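## Task

Move the tray until it rests entirely on the wall-mounted shelf. Neither the tray nor any dish may drop freely more than a few centimetres. At the end the risers must be in their original spots and every item on the tray must sit where it started on the tray. Then release the tray and pull the arms away; anything that stays in place only because a robot holds it does not count. Arm mounts (metres, heading in degrees counter-clockwise from +x): arm1 x=-0.66 y=-1.55 z=+1.01 heading +90; arm2 x=+0.89 y=-1.37 z=+0.99 heading +179; arm3 x=-1.67 y=-0.76 z=+0.97 heading -1; arm4 x=-0.18 y=-0.75 z=+0.97 heading -88.

## Robot and tools

Setup. Four identical i2rt Big YAM arms, arm1 to arm4, share a simulated room. Each has six revolute joints, a two-finger gripper and a wrist camera that, with joints 1 and 6 at zero and the hand level and forward, rides on top of the hand looking at the fingertips. A fixed room camera, cam_high, gives an overview. The hand reaches roughly 1.0 m from the joint-1 axis. A loose object may occasionally get a brief nudge from outside.

Frame. There is one world frame with its origin on the floor and +z up; the mount positions in the task are given in it. The hand point is halfway between the fingertips; the hand's z axis runs along the fingers and the fingers close along its y axis. No line prints the foot pose.

Tool execute_actions. Argument actions is a list holding exactly one action or nothing (empty list = just report state and pictures). The action is an object keyed by arm name (arm1, arm2, arm3, arm4); each arm entry holds joints, an object mapping joint names to absolute targets (not offsets from the current position). You may name any subset of arms and joints. Names and ranges: joint1_rad -2.879 to 2.879 rad (base yaw; positive turns counter-clockwise seen from above; zero points the arm along its mount heading); joint2_rad 0 to 3.141 (shoulder; zero has the upper arm lying back roughly level, increasing lifts it up and then forward); joint3_rad 0 to 3.019 (elbow; zero folds the forearm onto the upper arm, increasing opens it); joint4_rad -1.692 to 1.57 (hand pitch; positive tips fingers up); joint5_rad -1.57 to 1.57 (hand sideways swing; positive toward the arm's right); joint6_rad -2.094 to 2.094 (hand roll; positive is clockwise viewed from behind the hand); gripper_m 0 to 0.093 metres of fingertip gap. Tolerances counted as reached: ±0.045, ±0.14, ±0.09, ±0.055, ±0.03, ±0.035 rad, and ±0.003 m for the gripper. Optional cameras: a list from arm1_cam_wrist, arm2_cam_wrist, arm3_cam_wrist, arm4_cam_wrist, cam_high, all; omitted, null or ["all"] returns every camera, [] returns none. An unknown key, camera or out-of-range number rejects the whole call and nothing moves. All motions in an action start at once; each joint has its own speed, so the hand can sweep a wide curve between postures. Any action is capped at 15 s. An arm or joint you leave out may still be driving toward its earlier target.

Tool wait: seconds, 0 to 10. Commands nothing new; returns the same as an empty action.

Tool zoom_image: camera (one of the five names) and region [x0, y0, x1, y1] in pixels of that camera's most recent full image, origin top-left, at most 504 by 504. Only cameras present in the latest result can be zoomed.

Tool finished_scene: scene, integer 1 or 2. Ends that scene irreversibly after the last command is held and reports success; the next task then appears. Replying without any tool call ends everything.

Results. joint_positions lists current joint values. joint_status tells how each joint of the last accepted action ended: reached; off_target (stopped short and may still be pushing); contact_stop or time_out (target dropped, joint holds where it stopped, though a timed-out joint can keep pushing toward its target or a point at most 0.375, 0.375, 0.113, 0.225, 0.075, 0.3 rad away for joints 1 to 6, and will move there if the path frees up); not_followed (a built-in safety check blocked that arm's joints, shown with a 'joint command not followed' line and usually a cause; the gripper part still runs, and the blocked targets may be retried with every later action until replaced or unblocked). on_its_own lists what moved without being commanded this call; 'held at' is the joint's held target, not its position. To relieve a pushing joint, command its reported position; a tiny change from the current value may not move it at all. Joint torques are listed in joint order without the gripper; they are nonzero even in free air, shift with new commands, and carry per-arm offset, scale and noise, so friction can fake or mask a load. The pictures line names cameras in image order. If a result reports a stop, further motion, wait and finished_scene calls in that same reply are skipped.

Hazards. Arms keep pushing on contact and can push hard. Two arms pressing hard against each other fails the task and ends the run; a hard collision may too, and no line reports arm-to-arm contact. The anti-collision check can act late and ignores fingers, gripper housings and wrist cameras. Objects touching robots are fine. Do not let anything leave the work area or reach the floor. Avoid drops, slips, slams and hard shoves. Sustained loads heat motors, even while you are thinking (the robot holds its last command then). A MOTOR HOT line appears from 85 °C; at 100 °C an OVER-TEMPERATURE FAULT makes that arm and its gripper go limp and fall until cooled, with joints marked limit_stop_at_motor_heat; resend the targets afterwards. A joint bearing a load sinks after a time_out. Some heat carries into the next scene. Shorter robot motion is better; arms do not wait for each other.

Each tool is called after "Request:" as name(argument=value, ...), one argument or row to a line, values as JSON.

## Session

I'll start by looking at the current state of the scene.

Request:
execute_actions(
  actions=[],
)

Scene clock: 0.00 s.
Joint torques (N m, as the arm reports them, + toward a larger angle): no reading
Motor temperatures (°C, as the motors report them): arm1=[22 22 21 19 20 19] | arm2=[21 21 20 20 22 22] | arm3=[19 22 20 19 19 22] | arm4=[22 22 20 20 21 22]
arm1.joint_positions: joint1_rad=-1.647 joint2_rad=+0.624 joint3_rad=+1.360 joint4_rad=-1.146 joint5_rad=-0.137 joint6_rad=-0.372 gripper_m=+0.094
arm1.joint_status: not commanded
arm1.hand: x=-0.3955 y=-1.5503 z=+1.5727 quat_wxyz=(-0.545, +0.161, -0.820, +0.066) (m; scene frame)
arm2.joint_positions: joint1_rad=+0.437 joint2_rad=+0.456 joint3_rad=+1.443 joint4_rad=-1.239 joint5_rad=+0.115 joint6_rad=+0.393 gripper_m=+0.094
arm2.joint_status: not commanded
arm2.hand: x=+0.7459 y=-1.4094 z=+1.6069 quat_wxyz=(+0.203, +0.785, -0.027, -0.584) (m; scene frame)
arm3.joint_positions: joint1_rad=-0.335 joint2_rad=+0.427 joint3_rad=+1.360 joint4_rad=-1.282 joint5_rad=+0.015 joint6_rad=-0.219 gripper_m=+0.094
arm3.joint_status: not commanded
arm3.hand: x=-1.5264 y=-0.8104 z=+1.5407 quat_wxyz=(-0.552, -0.059, -0.813, +0.175) (m; scene frame)
arm4.joint_positions: joint1_rad=-0.212 joint2_rad=+0.638 joint3_rad=+1.447 joint4_rad=-1.477 joint5_rad=-0.010 joint6_rad=-0.104 gripper_m=+0.095
arm4.joint_status: not commanded
arm4.hand: x=-0.2126 y=-0.9531 z=+1.5052 quat_wxyz=(-0.268, -0.654, -0.614, +0.351) (m; scene frame)
pictures: arm1_cam_wrist, arm2_cam_wrist, arm3_cam_wrist, arm4_cam_wrist, cam_high
Images, in order (width x height): arm1_cam_wrist 504x504, arm2_cam_wrist 504x504, arm3_cam_wrist 504x504, arm4_cam_wrist 504x504, cam_high 504x504.

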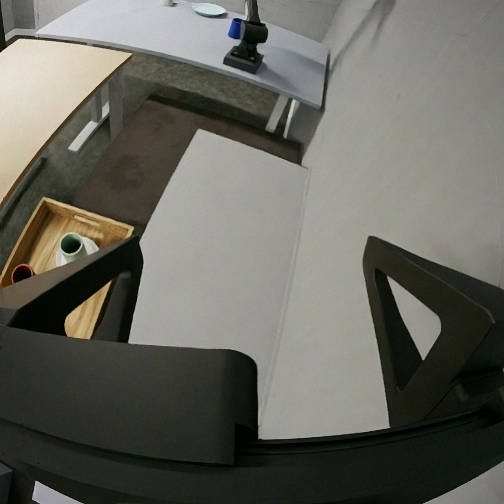

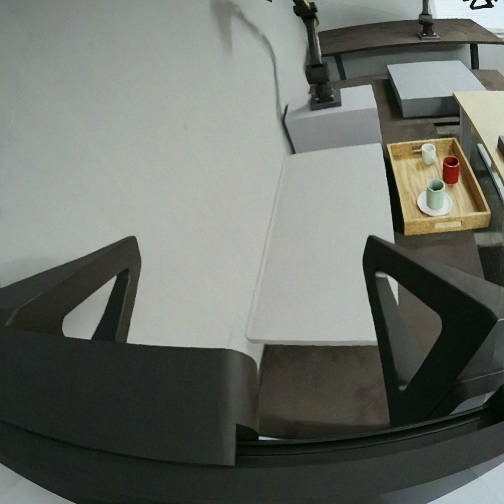

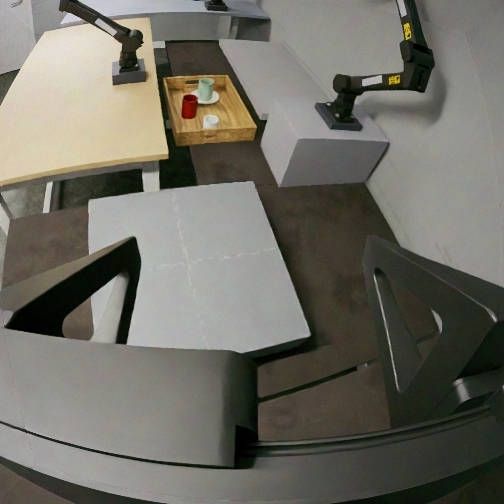

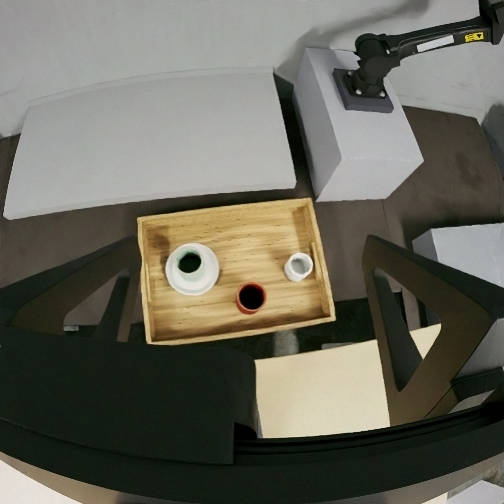

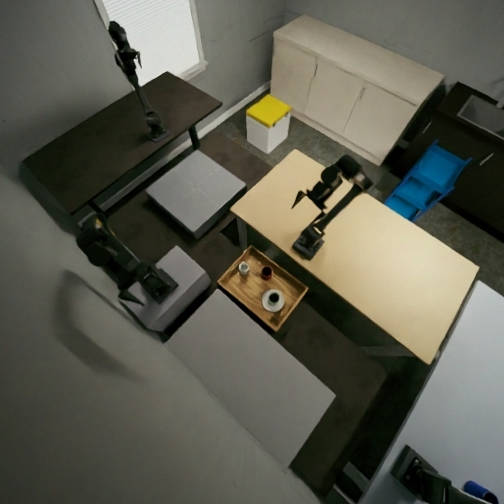

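Request:
zoom_image(
  camera="cam_high",
  region=[120, 200, 400, 480],
)

Request:
zoom_image(
  camera="arm4_cam_wrist",
  region=[100, 150, 400, 380],
)

Request:
zoom_image(
  camera="arm2_cam_wrist",
  region=[300, 60, 504, 300],
)

Request:
zoom_image(
  camera="arm3_cam_wrist",
  region=[100, 30, 340, 220],
)

Region (120, 200, 400, 480) of cam_high's 504x504 image, scaled by 1.800, with more detail than that image has.

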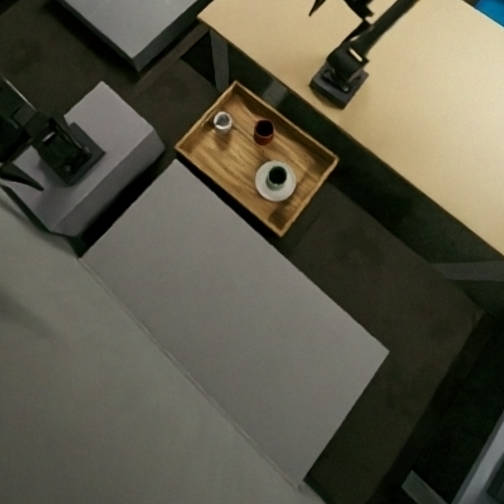

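Region (100, 150, 400, 380) of arm4_cam_wrist's 504x504 image, scaled by 1.680, with more detail than that image has; it fills the top 386 rows of this view, and the rest is white.

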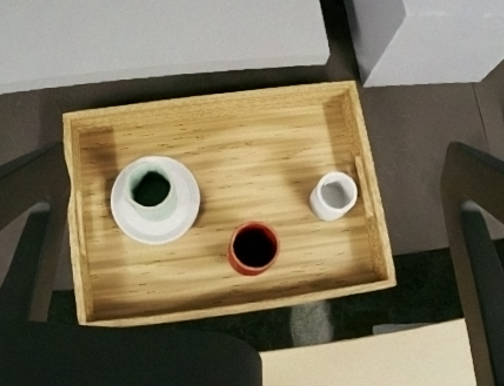

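Region (300, 60, 504, 300) of arm2_cam_wrist's 504x504 image, scaled by 2.100, with more detail than that image has; it fills the left 428 columns of this view, and the rest is white.

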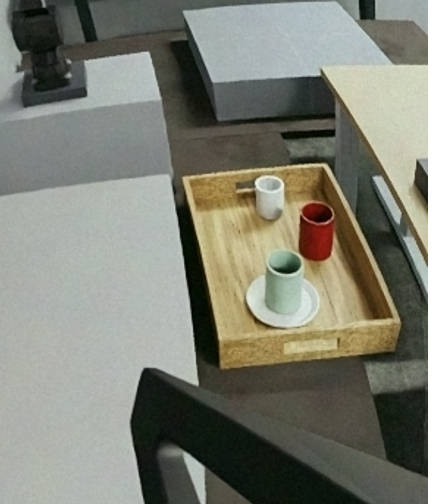

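Region (100, 30, 340, 220) of arm3_cam_wrist's 504x504 image, scaled by 2.100, with more detail than that image has; it fills the top 399 rows of this view, and the rest is white.

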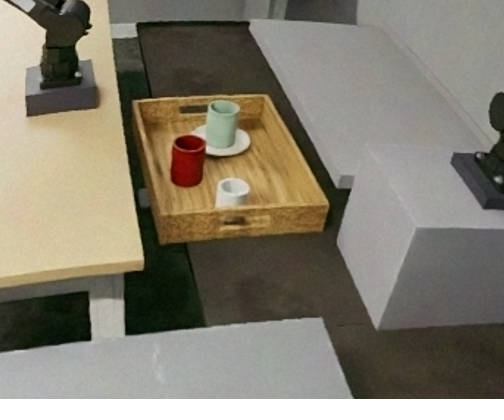

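Request:
execute_actions(
  actions=[
    {"arm1": {"joints": {"joint5_rad": 0.0, "joint6_rad": 0.0}}, "arm2": {"joints": {"joint5_rad": 0.0, "joint6_rad": 0.0}}, "arm3": {"joints": {"joint4_rad": -0.5}}, "arm4": {"joints": {"joint3_rad": 1.9}}},
  ],
  cameras=[],
)

Scene clock: 9.20 s.
Joint torques (N m, as the arm reports them, + toward a larger angle): arm1=[1.29 1.36 8.82 1.89 0.1  0.15] | arm2=[-0.45  8.44  7.5   2.09 -0.04 -0.03] | arm3=[0.87 4.07 7.49 3.03 0.08 0.04] | arm4=[ 0.01  6.31  4.09  1.91 -0.03 -0.02]
Motor temperatures (°C, as the motors report them): arm1=[22 22 23 19 20 19] | arm2=[21 21 21 20 22 22] | arm3=[19 22 22 20 19 22] | arm4=[22 22 22 20 21 22]
arm1.joint_positions: joint1_rad=-1.647 joint2_rad=+0.624 joint3_rad=+1.360 joint4_rad=-1.146 joint5_rad=-0.003 joint6_rad=-0.010 gripper_m=+0.094
arm1.joint_status: all done
arm1.hand: x=-0.3958 y=-1.5732 z=+1.5721 quat_wxyz=(-0.547, -0.026, -0.837, +0.023) (m; scene frame)
arm2.joint_positions: joint1_rad=+0.437 joint2_rad=+0.456 joint3_rad=+1.443 joint4_rad=-1.239 joint5_rad=+0.003 joint6_rad=+0.010 gripper_m=+0.094
arm2.joint_status: all done
arm2.hand: x=+0.7527 y=-1.4275 z=+1.6068 quat_wxyz=(+0.132, +0.770, +0.157, -0.604) (m; scene frame)
arm3.joint_positions: joint1_rad=-0.335 joint2_rad=+0.427 joint3_rad=+1.360 joint4_rad=-0.525 joint5_rad=+0.015 joint6_rad=-0.219 gripper_m=+0.094
arm3.joint_status: all done
arm3.hand: x=-1.5331 y=-0.8063 z=+1.7221 quat_wxyz=(-0.802, -0.041, -0.542, +0.246) (m; scene frame)
arm4.joint_positions: joint1_rad=-0.212 joint2_rad=+0.628 joint3_rad=+1.891 joint4_rad=-1.477 joint5_rad=-0.010 joint6_rad=-0.104 gripper_m=+0.095
arm4.joint_status: all done
arm4.hand: x=-0.1936 y=-0.8491 z=+1.6891 quat_wxyz=(-0.383, -0.564, -0.531, +0.503) (m; scene frame)
pictures: none
No camera images: the call's "cameras" was empty. Leave "cameras" out to get every camera's image.

Request:
execute_actions(
  actions=[
    {"arm1": {"joints": {"joint2_rad": 1.2}}, "arm2": {"joints": {"joint2_rad": 1.0}}, "arm3": {"joints": {"joint2_rad": 1.0}}, "arm4": {"joints": {"joint2_rad": 1.2}}},
  ],
)

Scene clock: 18.23 s.
Joint torques (N m, as the arm reports them, + toward a larger angle): arm1=[ 1.06 -8.02 10.14  1.34  0.1   0.14] | arm2=[-0.45 -3.87 10.54  1.83 -0.04 -0.06] | arm3=[ 0.65 -6.16 10.07  2.85  0.07  0.04] | arm4=[ 0.01 -4.93  9.14  1.57 -0.04 -0.03]
Motor temperatures (°C, as the motors report them): arm1=[22 22 25 20 20 19] | arm2=[21 21 22 20 22 22] | arm3=[19 22 23 20 19 22] | arm4=[22 22 22 20 21 22]
arm1.joint_positions: joint1_rad=-1.647 joint2_rad=+1.196 joint3_rad=+1.360 joint4_rad=-1.146 joint5_rad=-0.003 joint6_rad=-0.010 gripper_m=+0.094
arm1.joint_status: all done
arm1.hand: x=-0.2001 y=-1.5882 z=+1.3720 quat_wxyz=(-0.289, -0.030, -0.957, +0.012) (m; scene frame)
arm2.joint_positions: joint1_rad=+0.437 joint2_rad=+0.997 joint3_rad=+1.440 joint4_rad=-1.239 joint5_rad=+0.003 joint6_rad=+0.009 gripper_m=+0.094
arm2.joint_status: all done
arm2.hand: x=+0.5409 y=-1.5224 z=+1.4674 quat_wxyz=(+0.082, +0.904, +0.186, -0.375) (m; scene frame)
arm3.joint_positions: joint1_rad=-0.335 joint2_rad=+0.997 joint3_rad=+1.362 joint4_rad=-0.514 joint5_rad=+0.015 joint6_rad=-0.219 gripper_m=+0.094
arm3.joint_status: all done
arm3.hand: x=-1.2370 y=-0.9191 z=+1.5583 quat_wxyz=(-0.628, -0.055, -0.751, +0.196) (m; scene frame)
arm4.joint_positions: joint1_rad=-0.212 joint2_rad=+1.191 joint3_rad=+1.869 joint4_rad=-1.477 joint5_rad=-0.010 joint6_rad=-0.104 gripper_m=+0.095
arm4.joint_status: all done
arm4.hand: x=-0.2468 y=-1.1484 z=+1.5440 quat_wxyz=(-0.233, -0.674, -0.632, +0.303) (m; scene frame)
pictures: arm1_cam_wrist, arm2_cam_wrist, arm3_cam_wrist, arm4_cam_wrist, cam_high
Images, in order (width x height): arm1_cam_wrist 504x504, arm2_cam_wrist 504x504, arm3_cam_wrist 504x504, arm4_cam_wrist 504x504, cam_high 504x504.

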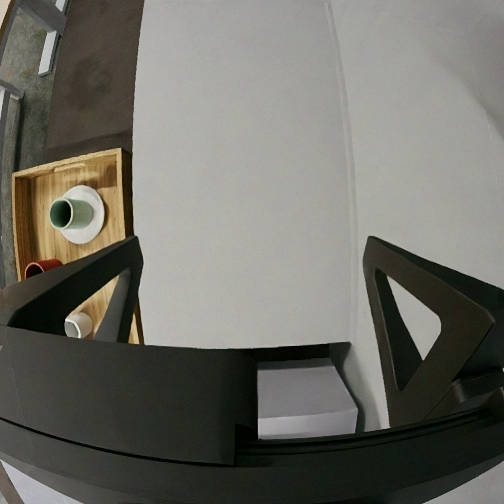

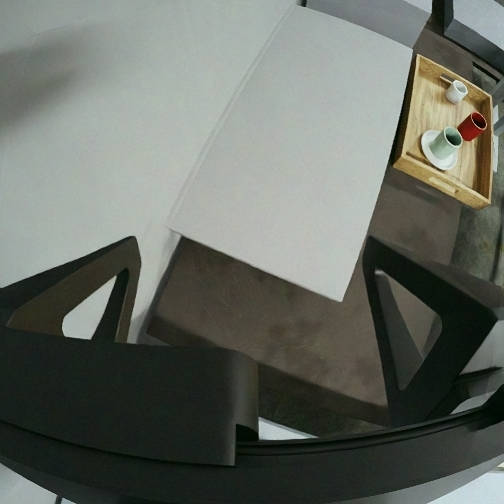

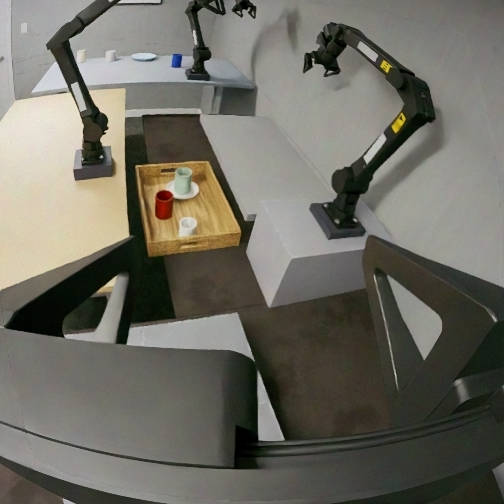

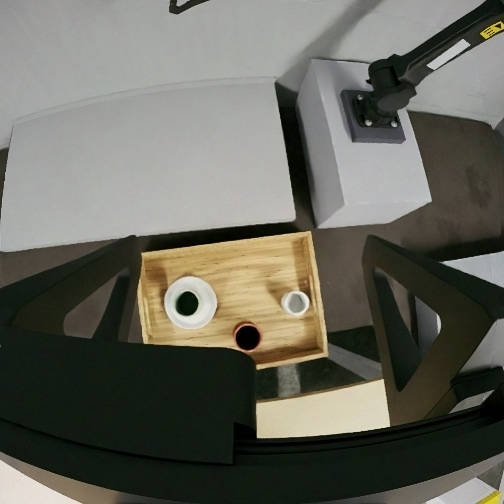

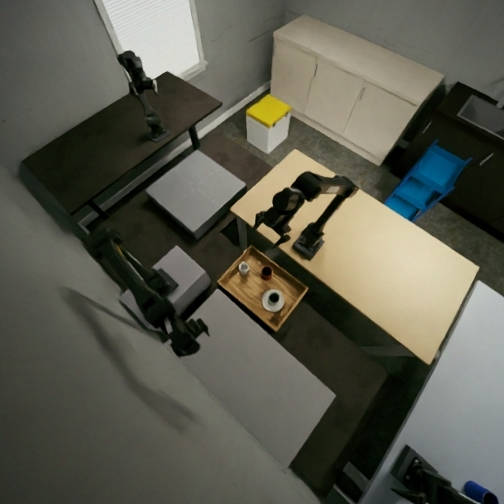

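Request:
zoom_image(
  camera="arm4_cam_wrist",
  region=[100, 180, 380, 400],
)

Request:
zoom_image(
  camera="arm4_cam_wrist",
  region=[250, 40, 470, 260],
)

Request:
zoom_image(
  camera="arm3_cam_wrist",
  region=[100, 90, 340, 320],
)

Region (100, 180, 380, 400) of arm4_cam_wrist's 504x504 image, scaled by 1.800, with more detail than that image has; it fills the top 396 rows of this view, and the rest is white.

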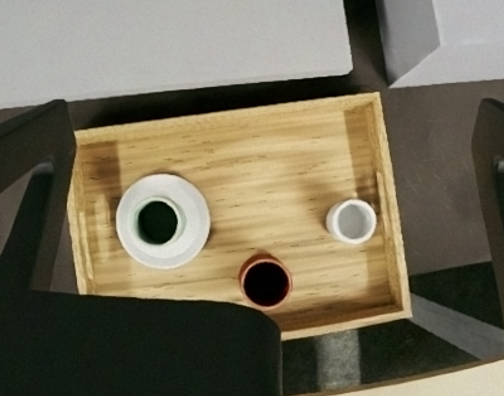

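Region (250, 40, 470, 260) of arm4_cam_wrist's 504x504 image, scaled by 2.291, with more detail than that image has.

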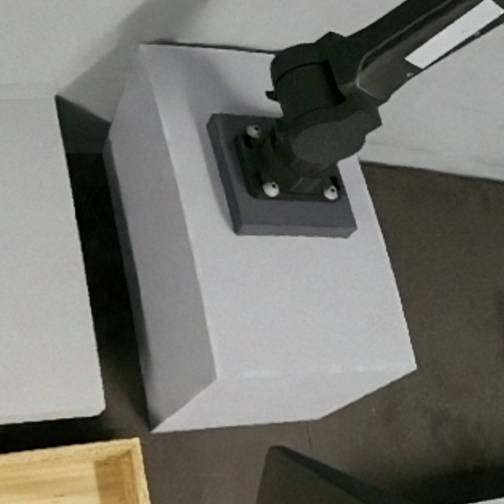

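Region (100, 90, 340, 320) of arm3_cam_wrist's 504x504 image, scaled by 2.100, with more detail than that image has; it fills the top 483 rows of this view, and the rest is white.

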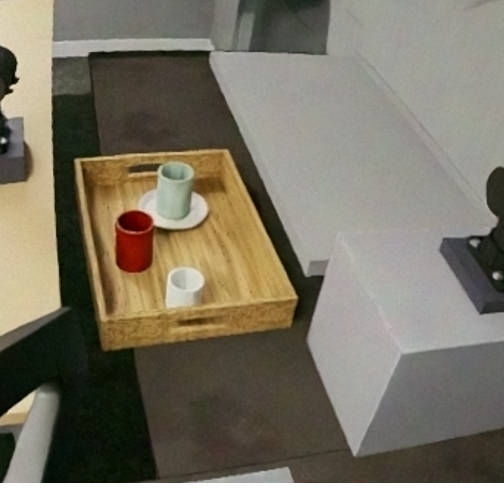

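Request:
execute_actions(
  actions=[
    {"arm1": {"joints": {"joint1_rad": -0.475, "joint2_rad": 1.824, "joint3_rad": 0.829, "joint4_rad": -0.572, "joint5_rad": 0.0, "joint6_rad": -0.51}}, "arm4": {"joints": {"joint1_rad": 0.5835, "joint2_rad": 1.603, "joint3_rad": 0.6575, "joint4_rad": -0.638, "joint5_rad": 0.0, "joint6_rad": 0.583}}, "arm2": {"joints": {"joint1_rad": -0.18, "joint2_rad": 1.6, "joint3_rad": 0.6, "joint4_rad": 0.9}}},
  ],
)

Scene clock: 61.00 s.
Joint torques (N m, as the arm reports them, + toward a larger angle): arm1=[  1.22 -12.41   4.88   0.72  -0.05  -0.07] | arm2=[ -0.55 -12.47   6.22   2.82  -0.07  -0.02] | arm3=[ 0.6  -6.1  10.09  2.84  0.08  0.04] | arm4=[-0.51 -9.1   4.79  0.48  0.12  0.08]
Motor temperatures (°C, as the motors report them): arm1=[22 23 29 19 20 19] | arm2=[21 21 26 20 22 22] | arm3=[19 22 29 20 19 22] | arm4=[22 22 25 20 21 22]
arm1.joint_positions: joint1_rad=-0.477 joint2_rad=+1.826 joint3_rad=+0.821 joint4_rad=-0.584 joint5_rad=-0.001 joint6_rad=-0.500 gripper_m=+0.094
arm1.joint_status: all done
arm1.hand: x=-0.4845 y=-1.2139 z=+0.9178 quat_wxyz=(+0.011, +0.716, -0.698, +0.001) (m; scene frame)
arm2.joint_positions: joint1_rad=-0.177 joint2_rad=+1.609 joint3_rad=+0.603 joint4_rad=+0.876 joint5_rad=+0.002 joint6_rad=+0.007 gripper_m=+0.094
arm2.joint_status: all done
arm2.hand: x=+0.3527 y=-1.2593 z=+1.1451 quat_wxyz=(-0.059, +0.745, -0.080, -0.660) (m; scene frame)
arm3.joint_positions: joint1_rad=-0.335 joint2_rad=+0.997 joint3_rad=+1.362 joint4_rad=-0.514 joint5_rad=+0.015 joint6_rad=-0.219 gripper_m=+0.094
arm3.joint_status: not commanded
arm3.hand: x=-1.2370 y=-0.9191 z=+1.5583 quat_wxyz=(-0.628, -0.055, -0.751, +0.196) (m; scene frame)
arm4.joint_positions: joint1_rad=+0.589 joint2_rad=+1.612 joint3_rad=+0.649 joint4_rad=-0.648 joint5_rad=-0.002 joint6_rad=+0.574 gripper_m=+0.095
arm4.joint_status: all done
arm4.hand: x=+0.0038 y=-1.0020 z=+0.9168 quat_wxyz=(+0.018, -0.688, -0.725, +0.001) (m; scene frame)
pictures: arm1_cam_wrist, arm2_cam_wrist, arm3_cam_wrist, arm4_cam_wrist, cam_high
Images, in order (width x height): arm1_cam_wrist 504x504, arm2_cam_wrist 504x504, arm3_cam_wrist 504x504, arm4_cam_wrist 504x504, cam_high 504x504.

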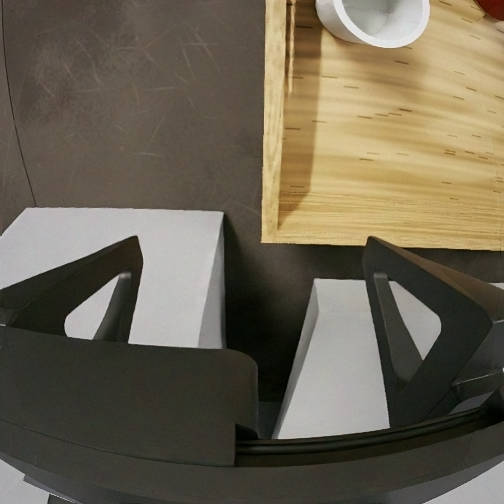

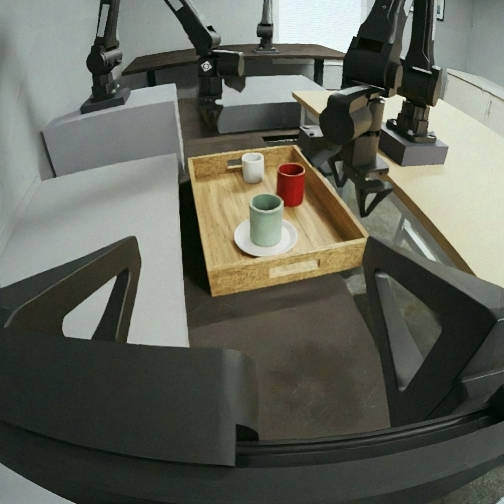

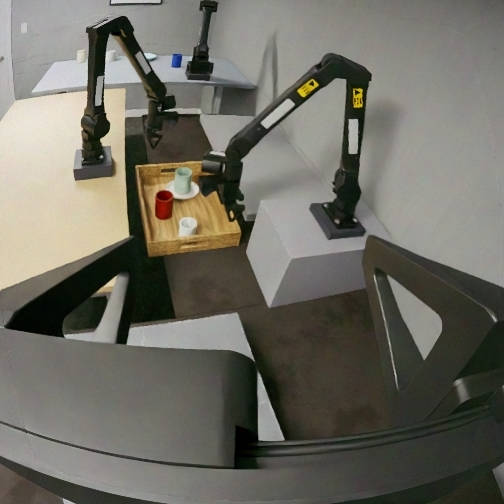

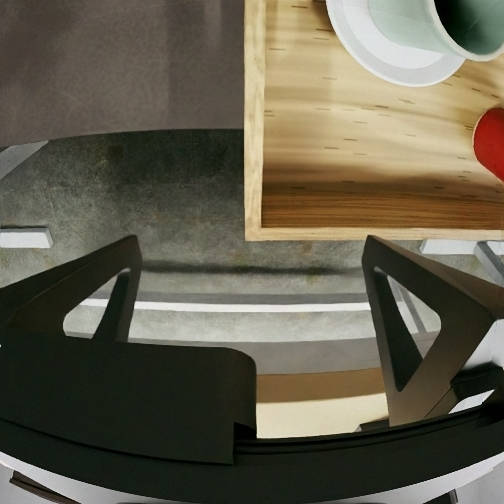

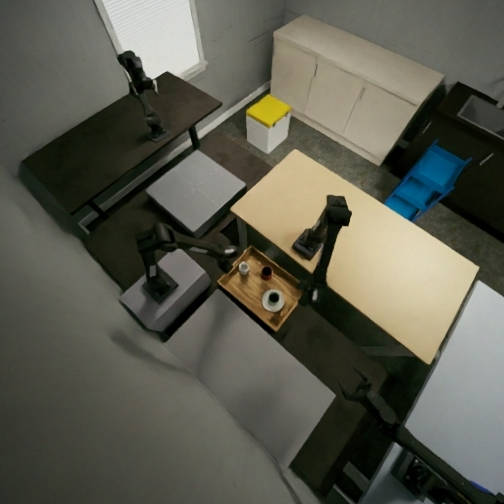

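Request:
zoom_image(
  camera="arm1_cam_wrist",
  region=[180, 150, 420, 350],
)

Request:
zoom_image(
  camera="arm2_cam_wrist",
  region=[130, 80, 420, 340],
)

Region (180, 150, 420, 350) of arm1_cam_wrist's 504x504 image, scaled by 2.100, with more detail than that image has.

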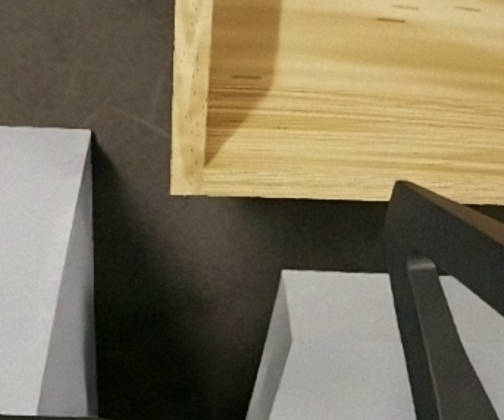

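Region (130, 80, 420, 340) of arm2_cam_wrist's 504x504 image, scaled by 1.738, with more detail than that image has; it fills the top 452 rows of this view, and the rest is white.

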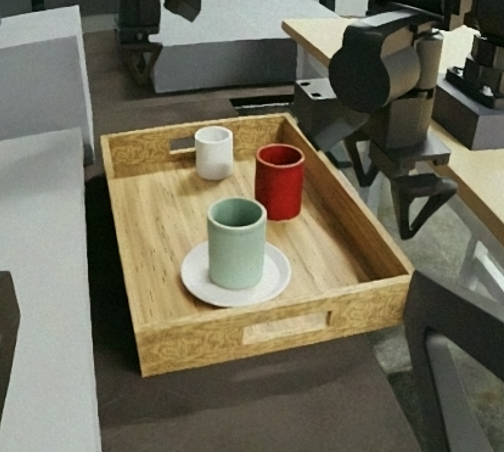

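Request:
execute_actions(
  actions=[
    {"arm1": {"joints": {"joint1_rad": -0.505, "joint2_rad": 2.155, "joint3_rad": 0.857, "joint4_rad": -0.247, "joint6_rad": -0.555, "gripper_m": 0.07}}, "arm4": {"joints": {"joint1_rad": 0.555, "joint2_rad": 1.976, "joint3_rad": 0.639, "joint4_rad": -0.216, "joint6_rad": 0.545, "gripper_m": 0.07}}},
  ],
  cameras=["arm1_cam_wrist", "arm2_cam_wrist", "arm3_cam_wrist", "arm4_cam_wrist"],
)

Scene clock: 76.17 s.
Joint torques (N m, as the arm reports them, + toward a larger angle): arm1=[  0.3  -13.81   2.42   0.72  -0.04  -0.08] | arm2=[ -0.51 -12.16   6.23   2.9   -0.11  -0.02] | arm3=[ 0.64 -6.18 10.07  2.83  0.09  0.04] | arm4=[ -0.31 -10.35   1.74   0.57   0.12  -0.15]
Motor temperatures (°C, as the motors report them): arm1=[22 24 26 19 20 19] | arm2=[21 22 24 20 22 22] | arm3=[19 22 29 20 19 22] | arm4=[22 23 23 20 21 22]
arm1.joint_positions: joint1_rad=-0.494 joint2_rad=+2.159 joint3_rad=+0.852 joint4_rad=-0.260 joint5_rad=-0.001 joint6_rad=-0.545 gripper_m=+0.070
arm1.joint_status: all done
arm1.hand: x=-0.4767 y=-1.2120 z=+0.7995 quat_wxyz=(+0.000, +0.726, -0.688, -0.002) (m; scene frame)
arm2.joint_positions: joint1_rad=-0.177 joint2_rad=+1.609 joint3_rad=+0.603 joint4_rad=+0.876 joint5_rad=+0.002 joint6_rad=+0.007 gripper_m=+0.094
arm2.joint_status: not commanded
arm2.hand: x=+0.3527 y=-1.2593 z=+1.1451 quat_wxyz=(-0.059, +0.745, -0.080, -0.660) (m; scene frame)
arm3.joint_positions: joint1_rad=-0.335 joint2_rad=+0.997 joint3_rad=+1.362 joint4_rad=-0.514 joint5_rad=+0.015 joint6_rad=-0.219 gripper_m=+0.094
arm3.joint_status: not commanded
arm3.hand: x=-1.2370 y=-0.9191 z=+1.5583 quat_wxyz=(-0.628, -0.055, -0.751, +0.196) (m; scene frame)
arm4.joint_positions: joint1_rad=+0.557 joint2_rad=+1.980 joint3_rad=+0.637 joint4_rad=-0.227 joint5_rad=-0.002 joint6_rad=+0.554 gripper_m=+0.070
arm4.joint_status: all done
arm4.hand: x=-0.0008 y=-1.0154 z=+0.8030 quat_wxyz=(-0.002, -0.692, -0.722, +0.005) (m; scene frame)
pictures: arm1_cam_wrist, arm2_cam_wrist, arm3_cam_wrist, arm4_cam_wrist
Images, in order (width x height): arm1_cam_wrist 504x504, arm2_cam_wrist 504x504, arm3_cam_wrist 504x504, arm4_cam_wrist 504x504.

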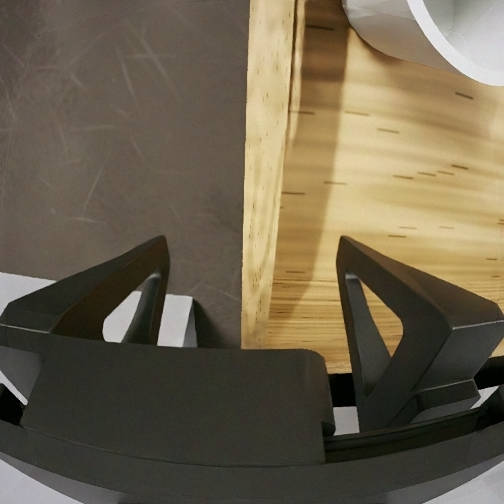

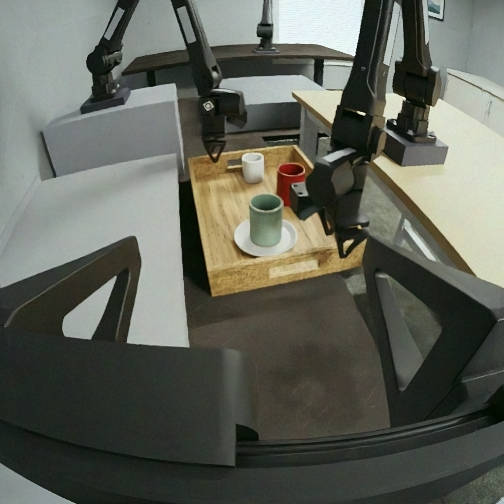

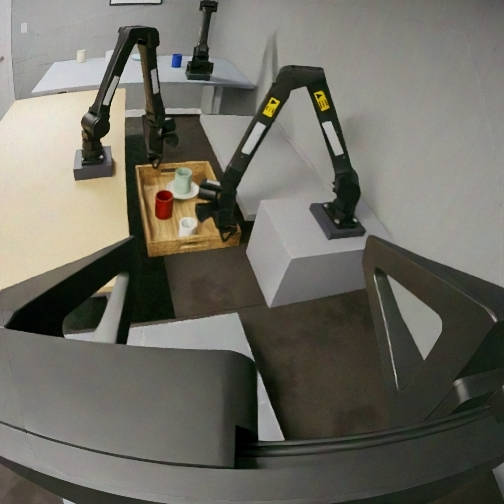

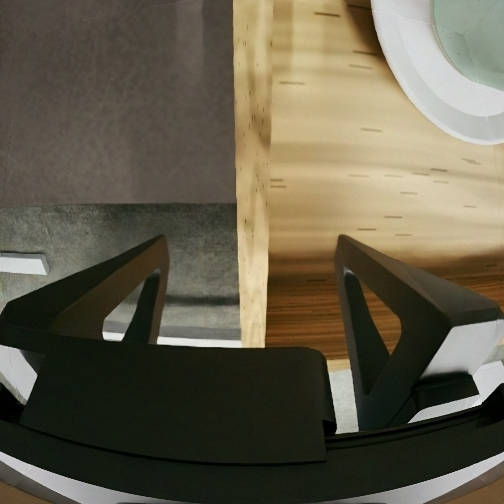

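Request:
zoom_image(
  camera="arm2_cam_wrist",
  region=[170, 100, 400, 300],
)

Request:
zoom_image(
  camera="arm3_cam_wrist",
  region=[120, 130, 270, 270],
)

Region (170, 100, 400, 300) of arm2_cam_wrist's 504x504 image, scaled by 2.191, with more detail than that image has; it fills the top 438 rows of this view, and the rest is white.

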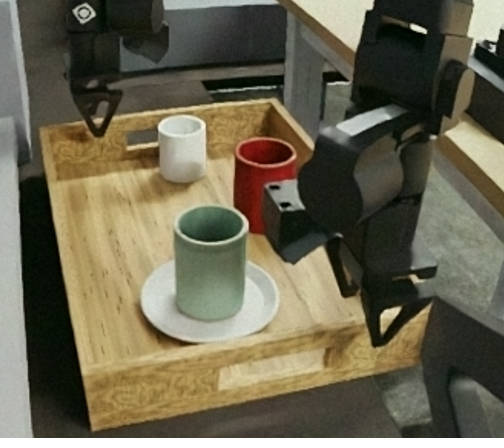

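Region (120, 130, 270, 270) of arm3_cam_wrist's 504x504 image, scaled by 3.360, with more detail than that image has; it fills the top 470 rows of this view, and the rest is white.

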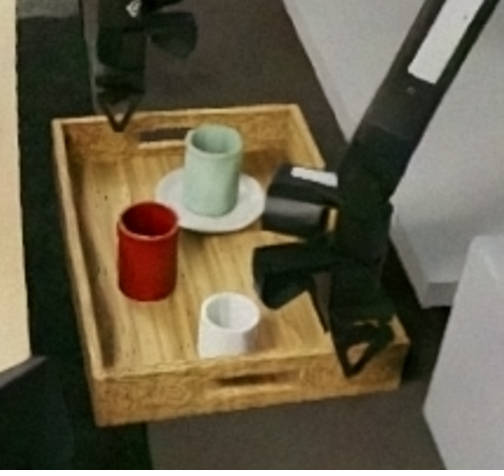

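Request:
execute_actions(
  actions=[
    {"arm1": {"joints": {"joint1_rad": -0.513, "joint2_rad": 2.257, "joint3_rad": 0.887, "joint4_rad": -0.176, "joint6_rad": -0.53, "gripper_m": 0.05}}, "arm4": {"joints": {"joint2_rad": 2.108, "joint3_rad": 0.668, "joint4_rad": -0.115, "gripper_m": 0.05}}},
  ],
  cameras=["arm1_cam_wrist", "arm2_cam_wrist", "arm3_cam_wrist", "arm4_cam_wrist"],
)

Scene clock: 85.50 s.
Joint torques (N m, as the arm reports them, + toward a larger angle): arm1=[  0.14 -13.23   1.83   0.71  -0.03   0.13] | arm2=[ -0.35 -12.5    6.23   2.83  -0.09  -0.01] | arm3=[ 0.72 -6.33 10.08  2.86  0.06  0.03] | arm4=[ -0.3  -11.02   1.06   0.53   0.12  -0.14]
Motor temperatures (°C, as the motors report them): arm1=[22 24 24 19 20 19] | arm2=[21 22 23 20 22 22] | arm3=[19 22 30 20 19 22] | arm4=[22 23 22 20 21 22]
arm1.joint_positions: joint1_rad=-0.499 joint2_rad=+2.247 joint3_rad=+0.885 joint4_rad=-0.187 joint5_rad=-0.001 joint6_rad=-0.540 gripper_m=+0.050
arm1.joint_status: all done
arm1.hand: x=-0.4714 y=-1.2068 z=+0.7702 quat_wxyz=(-0.009, +0.722, -0.692, -0.004) (m; scene frame)
arm2.joint_positions: joint1_rad=-0.177 joint2_rad=+1.609 joint3_rad=+0.603 joint4_rad=+0.876 joint5_rad=+0.002 joint6_rad=+0.007 gripper_m=+0.094
arm2.joint_status: not commanded
arm2.hand: x=+0.3527 y=-1.2593 z=+1.1451 quat_wxyz=(-0.059, +0.745, -0.080, -0.660) (m; scene frame)
arm3.joint_positions: joint1_rad=-0.335 joint2_rad=+0.997 joint3_rad=+1.362 joint4_rad=-0.514 joint5_rad=+0.015 joint6_rad=-0.219 gripper_m=+0.094
arm3.joint_status: not commanded
arm3.hand: x=-1.2370 y=-0.9191 z=+1.5583 quat_wxyz=(-0.628, -0.055, -0.751, +0.196) (m; scene frame)
arm4.joint_positions: joint1_rad=+0.557 joint2_rad=+2.110 joint3_rad=+0.664 joint4_rad=-0.125 joint5_rad=-0.002 joint6_rad=+0.553 gripper_m=+0.050
arm4.joint_status: all done
arm4.hand: x=-0.0006 y=-1.0164 z=+0.7657 quat_wxyz=(-0.002, -0.692, -0.722, +0.005) (m; scene frame)
pictures: arm1_cam_wrist, arm2_cam_wrist, arm3_cam_wrist, arm4_cam_wrist
Images, in order (width x height): arm1_cam_wrist 504x504, arm2_cam_wrist 504x504, arm3_cam_wrist 504x504, arm4_cam_wrist 504x504.

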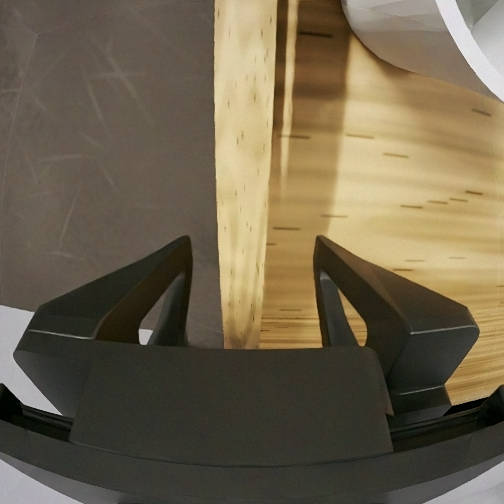

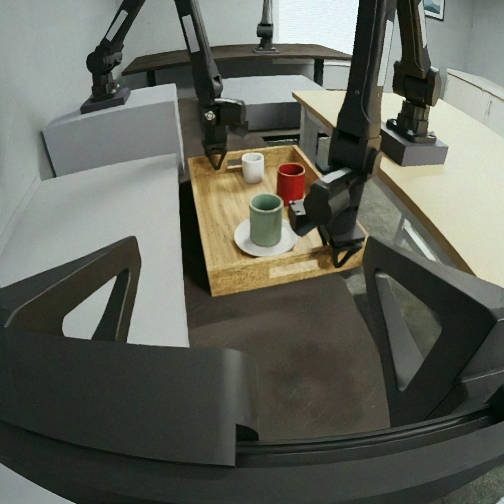

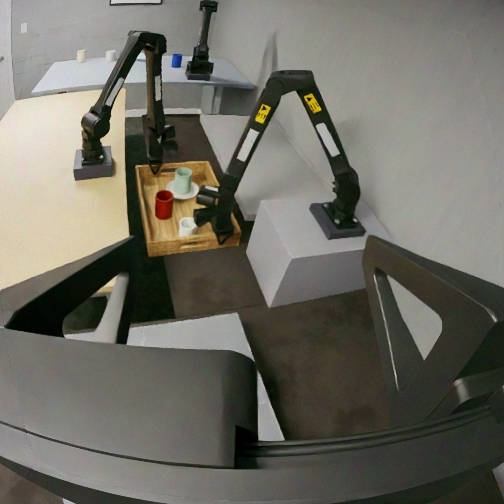

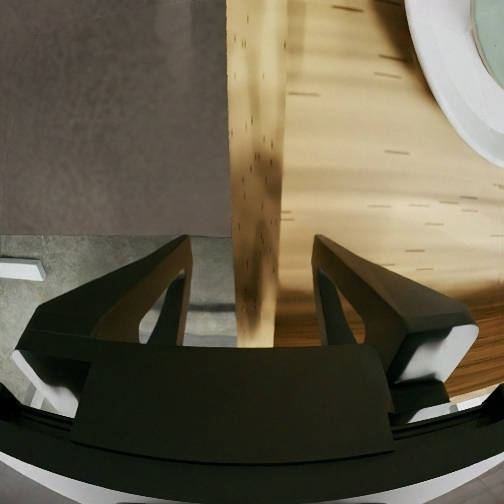

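Request:
execute_actions(
  actions=[
    {"arm1": {"joints": {"joint2_rad": 2.268, "gripper_m": 0.024}}, "arm4": {"joints": {"gripper_m": 0.024}}},
  ],
  cameras=["arm1_cam_wrist", "arm4_cam_wrist"],
)

Scene clock: 87.30 s.
Joint torques (N m, as the arm reports them, + toward a larger angle): arm1=[  0.16 -12.37   1.82   0.75  -0.04   0.13] | arm2=[ -0.66 -12.32   6.34   2.97  -0.04  -0.04] | arm3=[ 0.6  -6.31 10.09  2.9   0.07  0.03] | arm4=[ -0.34 -10.85   1.09   0.57   0.12  -0.14]
Motor temperatures (°C, as the motors report them): arm1=[22 24 24 19 20 19] | arm2=[21 22 23 20 22 22] | arm3=[19 22 30 20 19 22] | arm4=[22 23 22 20 21 22]
arm1.joint_positions: joint1_rad=-0.499 joint2_rad=+2.247 joint3_rad=+0.885 joint4_rad=-0.187 joint5_rad=-0.001 joint6_rad=-0.540 gripper_m=+0.024
arm1.joint_status: all done
arm1.hand: x=-0.4714 y=-1.2068 z=+0.7702 quat_wxyz=(-0.009, +0.722, -0.692, -0.004) (m; scene frame)
arm2.joint_positions: joint1_rad=-0.177 joint2_rad=+1.609 joint3_rad=+0.603 joint4_rad=+0.876 joint5_rad=+0.002 joint6_rad=+0.007 gripper_m=+0.094
arm2.joint_status: not commanded
arm2.hand: x=+0.3527 y=-1.2593 z=+1.1451 quat_wxyz=(-0.059, +0.745, -0.080, -0.660) (m; scene frame)
arm3.joint_positions: joint1_rad=-0.335 joint2_rad=+0.997 joint3_rad=+1.362 joint4_rad=-0.514 joint5_rad=+0.015 joint6_rad=-0.219 gripper_m=+0.094
arm3.joint_status: not commanded
arm3.hand: x=-1.2370 y=-0.9191 z=+1.5583 quat_wxyz=(-0.628, -0.055, -0.751, +0.196) (m; scene frame)
arm4.joint_positions: joint1_rad=+0.557 joint2_rad=+2.110 joint3_rad=+0.664 joint4_rad=-0.125 joint5_rad=-0.002 joint6_rad=+0.553 gripper_m=+0.024
arm4.joint_status: all done
arm4.hand: x=-0.0006 y=-1.0164 z=+0.7657 quat_wxyz=(-0.002, -0.692, -0.722, +0.005) (m; scene frame)
pictures: arm1_cam_wrist, arm4_cam_wrist
Images, in order (width x height): arm1_cam_wrist 504x504, arm4_cam_wrist 504x504.

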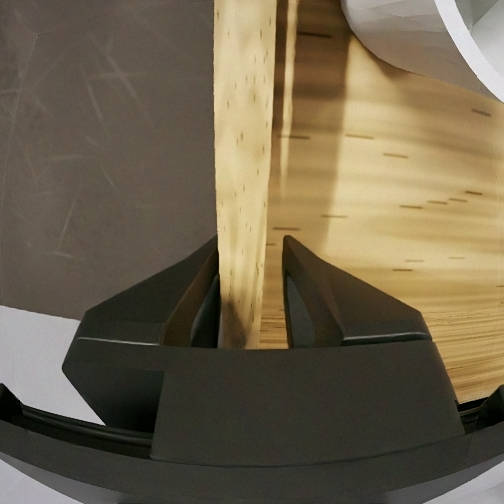

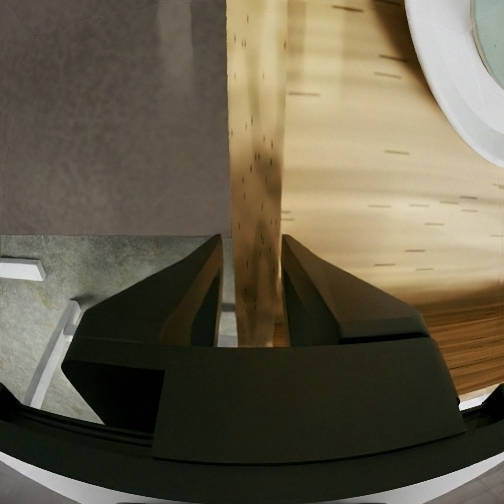

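Request:
execute_actions(
  actions=[
    {"arm1": {"joints": {"joint2_rad": 2.252, "joint4_rad": -0.218}}},
  ],
  cameras=["arm1_cam_wrist"],
)

Scene clock: 88.87 s.
Joint torques (N m, as the arm reports them, + toward a larger angle): arm1=[  0.1  -13.6    1.8   -0.19  -0.05   0.14] | arm2=[ -0.75 -12.33   6.18   2.84  -0.07  -0.02] | arm3=[ 0.56 -6.32 10.07  2.9   0.07  0.02] | arm4=[ -0.31 -10.83   1.08   0.55   0.12  -0.14]
Motor temperatures (°C, as the motors report them): arm1=[22 25 24 19 20 19] | arm2=[21 22 23 20 22 22] | arm3=[19 22 30 20 19 22] | arm4=[22 23 22 20 21 22]
arm1.joint_positions: joint1_rad=-0.499 joint2_rad=+2.247 joint3_rad=+0.885 joint4_rad=-0.206 joint5_rad=-0.001 joint6_rad=-0.540 gripper_m=+0.024
arm1.joint_status: all done
arm1.hand: x=-0.4736 y=-1.2109 z=+0.7702 quat_wxyz=(+0.000, +0.722, -0.692, -0.002) (m; scene frame)
arm2.joint_positions: joint1_rad=-0.177 joint2_rad=+1.609 joint3_rad=+0.603 joint4_rad=+0.876 joint5_rad=+0.002 joint6_rad=+0.007 gripper_m=+0.094
arm2.joint_status: not commanded
arm2.hand: x=+0.3527 y=-1.2593 z=+1.1451 quat_wxyz=(-0.059, +0.745, -0.080, -0.660) (m; scene frame)
arm3.joint_positions: joint1_rad=-0.335 joint2_rad=+0.997 joint3_rad=+1.362 joint4_rad=-0.514 joint5_rad=+0.015 joint6_rad=-0.219 gripper_m=+0.094
arm3.joint_status: not commanded
arm3.hand: x=-1.2370 y=-0.9191 z=+1.5583 quat_wxyz=(-0.628, -0.055, -0.751, +0.196) (m; scene frame)
arm4.joint_positions: joint1_rad=+0.557 joint2_rad=+2.110 joint3_rad=+0.664 joint4_rad=-0.125 joint5_rad=-0.002 joint6_rad=+0.553 gripper_m=+0.024
arm4.joint_status: not commanded
arm4.hand: x=-0.0006 y=-1.0164 z=+0.7657 quat_wxyz=(-0.002, -0.692, -0.722, +0.005) (m; scene frame)
pictures: arm1_cam_wrist
Images, in order (width x height): arm1_cam_wrist 504x504.

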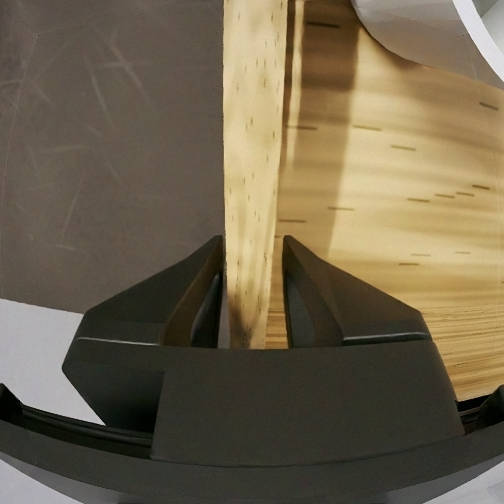

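Centered well enough now. Closing both grippers on the walls.

Request:
execute_actions(
  actions=[
    {"arm1": {"joints": {"gripper_m": 0.0}}, "arm4": {"joints": {"gripper_m": 0.0}}},
  ],
  cameras=["arm1_cam_wrist", "arm2_cam_wrist", "arm4_cam_wrist"],
)

Scene clock: 89.87 s.
Joint torques (N m, as the arm reports them, + toward a larger angle): arm1=[  0.03 -13.75   1.76  -0.12  -0.06  -0.03] | arm2=[ -0.63 -12.44   6.41   2.71  -0.04  -0.04] | arm3=[ 0.67 -6.35 10.12  2.91  0.09  0.02] | arm4=[ -0.28 -10.85   1.1    0.52   0.07  -0.11]
Motor temperatures (°C, as the motors report them): arm1=[22 25 24 19 20 19] | arm2=[21 22 23 20 22 22] | arm3=[19 22 30 20 19 22] | arm4=[22 23 22 20 21 22]
arm1.joint_positions: joint1_rad=-0.499 joint2_rad=+2.247 joint3_rad=+0.885 joint4_rad=-0.207 joint5_rad=+0.000 joint6_rad=-0.525 gripper_m=+0.011
arm1.joint_status: gripper_m off_target (ended at +0.011, target +0.000)
arm1.hand: x=-0.4736 y=-1.2112 z=+0.7702 quat_wxyz=(+0.001, +0.717, -0.697, -0.001) (m; scene frame)
arm2.joint_positions: joint1_rad=-0.177 joint2_rad=+1.609 joint3_rad=+0.603 joint4_rad=+0.876 joint5_rad=+0.002 joint6_rad=+0.007 gripper_m=+0.094
arm2.joint_status: not commanded
arm2.hand: x=+0.3527 y=-1.2593 z=+1.1451 quat_wxyz=(-0.059, +0.745, -0.080, -0.660) (m; scene frame)
arm3.joint_positions: joint1_rad=-0.335 joint2_rad=+0.997 joint3_rad=+1.362 joint4_rad=-0.514 joint5_rad=+0.015 joint6_rad=-0.219 gripper_m=+0.094
arm3.joint_status: not commanded
arm3.hand: x=-1.2370 y=-0.9191 z=+1.5583 quat_wxyz=(-0.628, -0.055, -0.751, +0.196) (m; scene frame)
arm4.joint_positions: joint1_rad=+0.557 joint2_rad=+2.110 joint3_rad=+0.664 joint4_rad=-0.125 joint5_rad=-0.001 joint6_rad=+0.551 gripper_m=+0.012
arm4.joint_status: gripper_m off_target (ended at +0.012, target +0.000)
arm4.hand: x=-0.0010 y=-1.0166 z=+0.7657 quat_wxyz=(-0.002, -0.692, -0.722, +0.006) (m; scene frame)
pictures: arm1_cam_wrist, arm2_cam_wrist, arm4_cam_wrist
Images, in order (width x height): arm1_cam_wrist 504x504, arm2_cam_wrist 504x504, arm4_cam_wrist 504x504.

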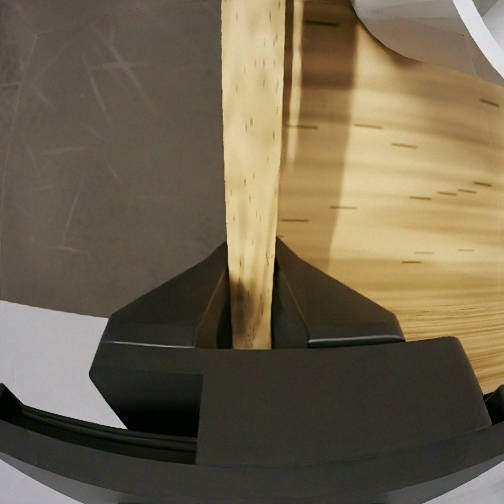

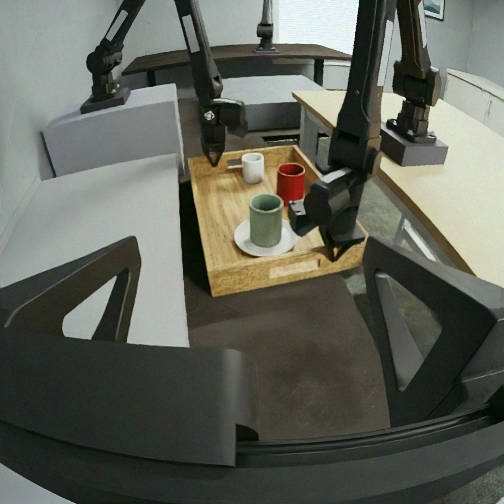

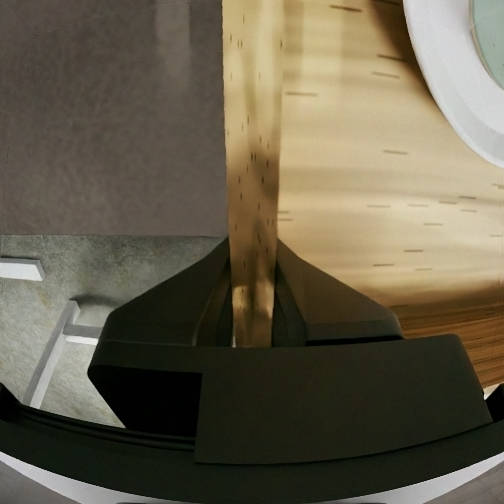

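Request:
execute_actions(
  actions=[
    {"arm1": {"joints": {"joint2_rad": 2.13, "joint3_rad": 0.862, "joint4_rad": -0.28}}, "arm4": {"joints": {"joint2_rad": 1.98, "joint3_rad": 0.646, "joint4_rad": -0.219}}},
  ],
  cameras=["arm2_cam_wrist", "arm3_cam_wrist"],
)

Scene clock: 95.50 s.
Joint torques (N m, as the arm reports them, + toward a larger angle): arm1=[  0.16 -16.77   2.08  -0.52  -0.21   0.13] | arm2=[ -0.78 -12.43   6.37   2.85  -0.05  -0.05] | arm3=[ 0.39 -6.16 10.05  2.91  0.07  0.03] | arm4=[ -0.41 -14.14   1.23  -0.73   0.15   0.11]
Motor temperatures (°C, as the motors report them): arm1=[22 25 24 19 20 19] | arm2=[21 23 23 21 22 22] | arm3=[19 22 30 20 19 22] | arm4=[22 23 22 20 21 22]
arm1.joint_positions: joint1_rad=-0.501 joint2_rad=+2.174 joint3_rad=+0.861 joint4_rad=-0.260 joint5_rad=+0.003 joint6_rad=-0.540 gripper_m=+0.011
arm1.joint_status: all done
arm1.hand: x=-0.4735 y=-1.2137 z=+0.7950 quat_wxyz=(+0.003, +0.721, -0.693, +0.001) (m; scene frame)
arm2.joint_positions: joint1_rad=-0.177 joint2_rad=+1.609 joint3_rad=+0.603 joint4_rad=+0.876 joint5_rad=+0.002 joint6_rad=+0.007 gripper_m=+0.094
arm2.joint_status: not commanded
arm2.hand: x=+0.3527 y=-1.2593 z=+1.1451 quat_wxyz=(-0.059, +0.745, -0.080, -0.660) (m; scene frame)
arm3.joint_positions: joint1_rad=-0.335 joint2_rad=+0.997 joint3_rad=+1.362 joint4_rad=-0.514 joint5_rad=+0.015 joint6_rad=-0.219 gripper_m=+0.094
arm3.joint_status: not commanded
arm3.hand: x=-1.2370 y=-0.9191 z=+1.5583 quat_wxyz=(-0.628, -0.055, -0.751, +0.196) (m; scene frame)
arm4.joint_positions: joint1_rad=+0.556 joint2_rad=+2.036 joint3_rad=+0.644 joint4_rad=-0.201 joint5_rad=-0.003 joint6_rad=+0.534 gripper_m=+0.012
arm4.joint_status: all done
arm4.hand: x=-0.0045 y=-1.0106 z=+0.7870 quat_wxyz=(+0.008, -0.685, -0.728, +0.002) (m; scene frame)
pictures: arm2_cam_wrist, arm3_cam_wrist
Images, in order (width x height): arm2_cam_wrist 504x504, arm3_cam_wrist 504x504.

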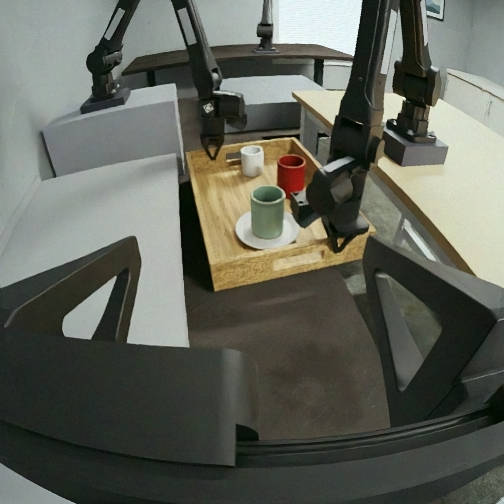

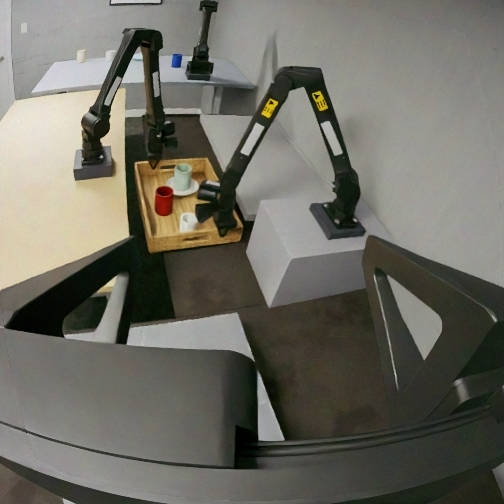

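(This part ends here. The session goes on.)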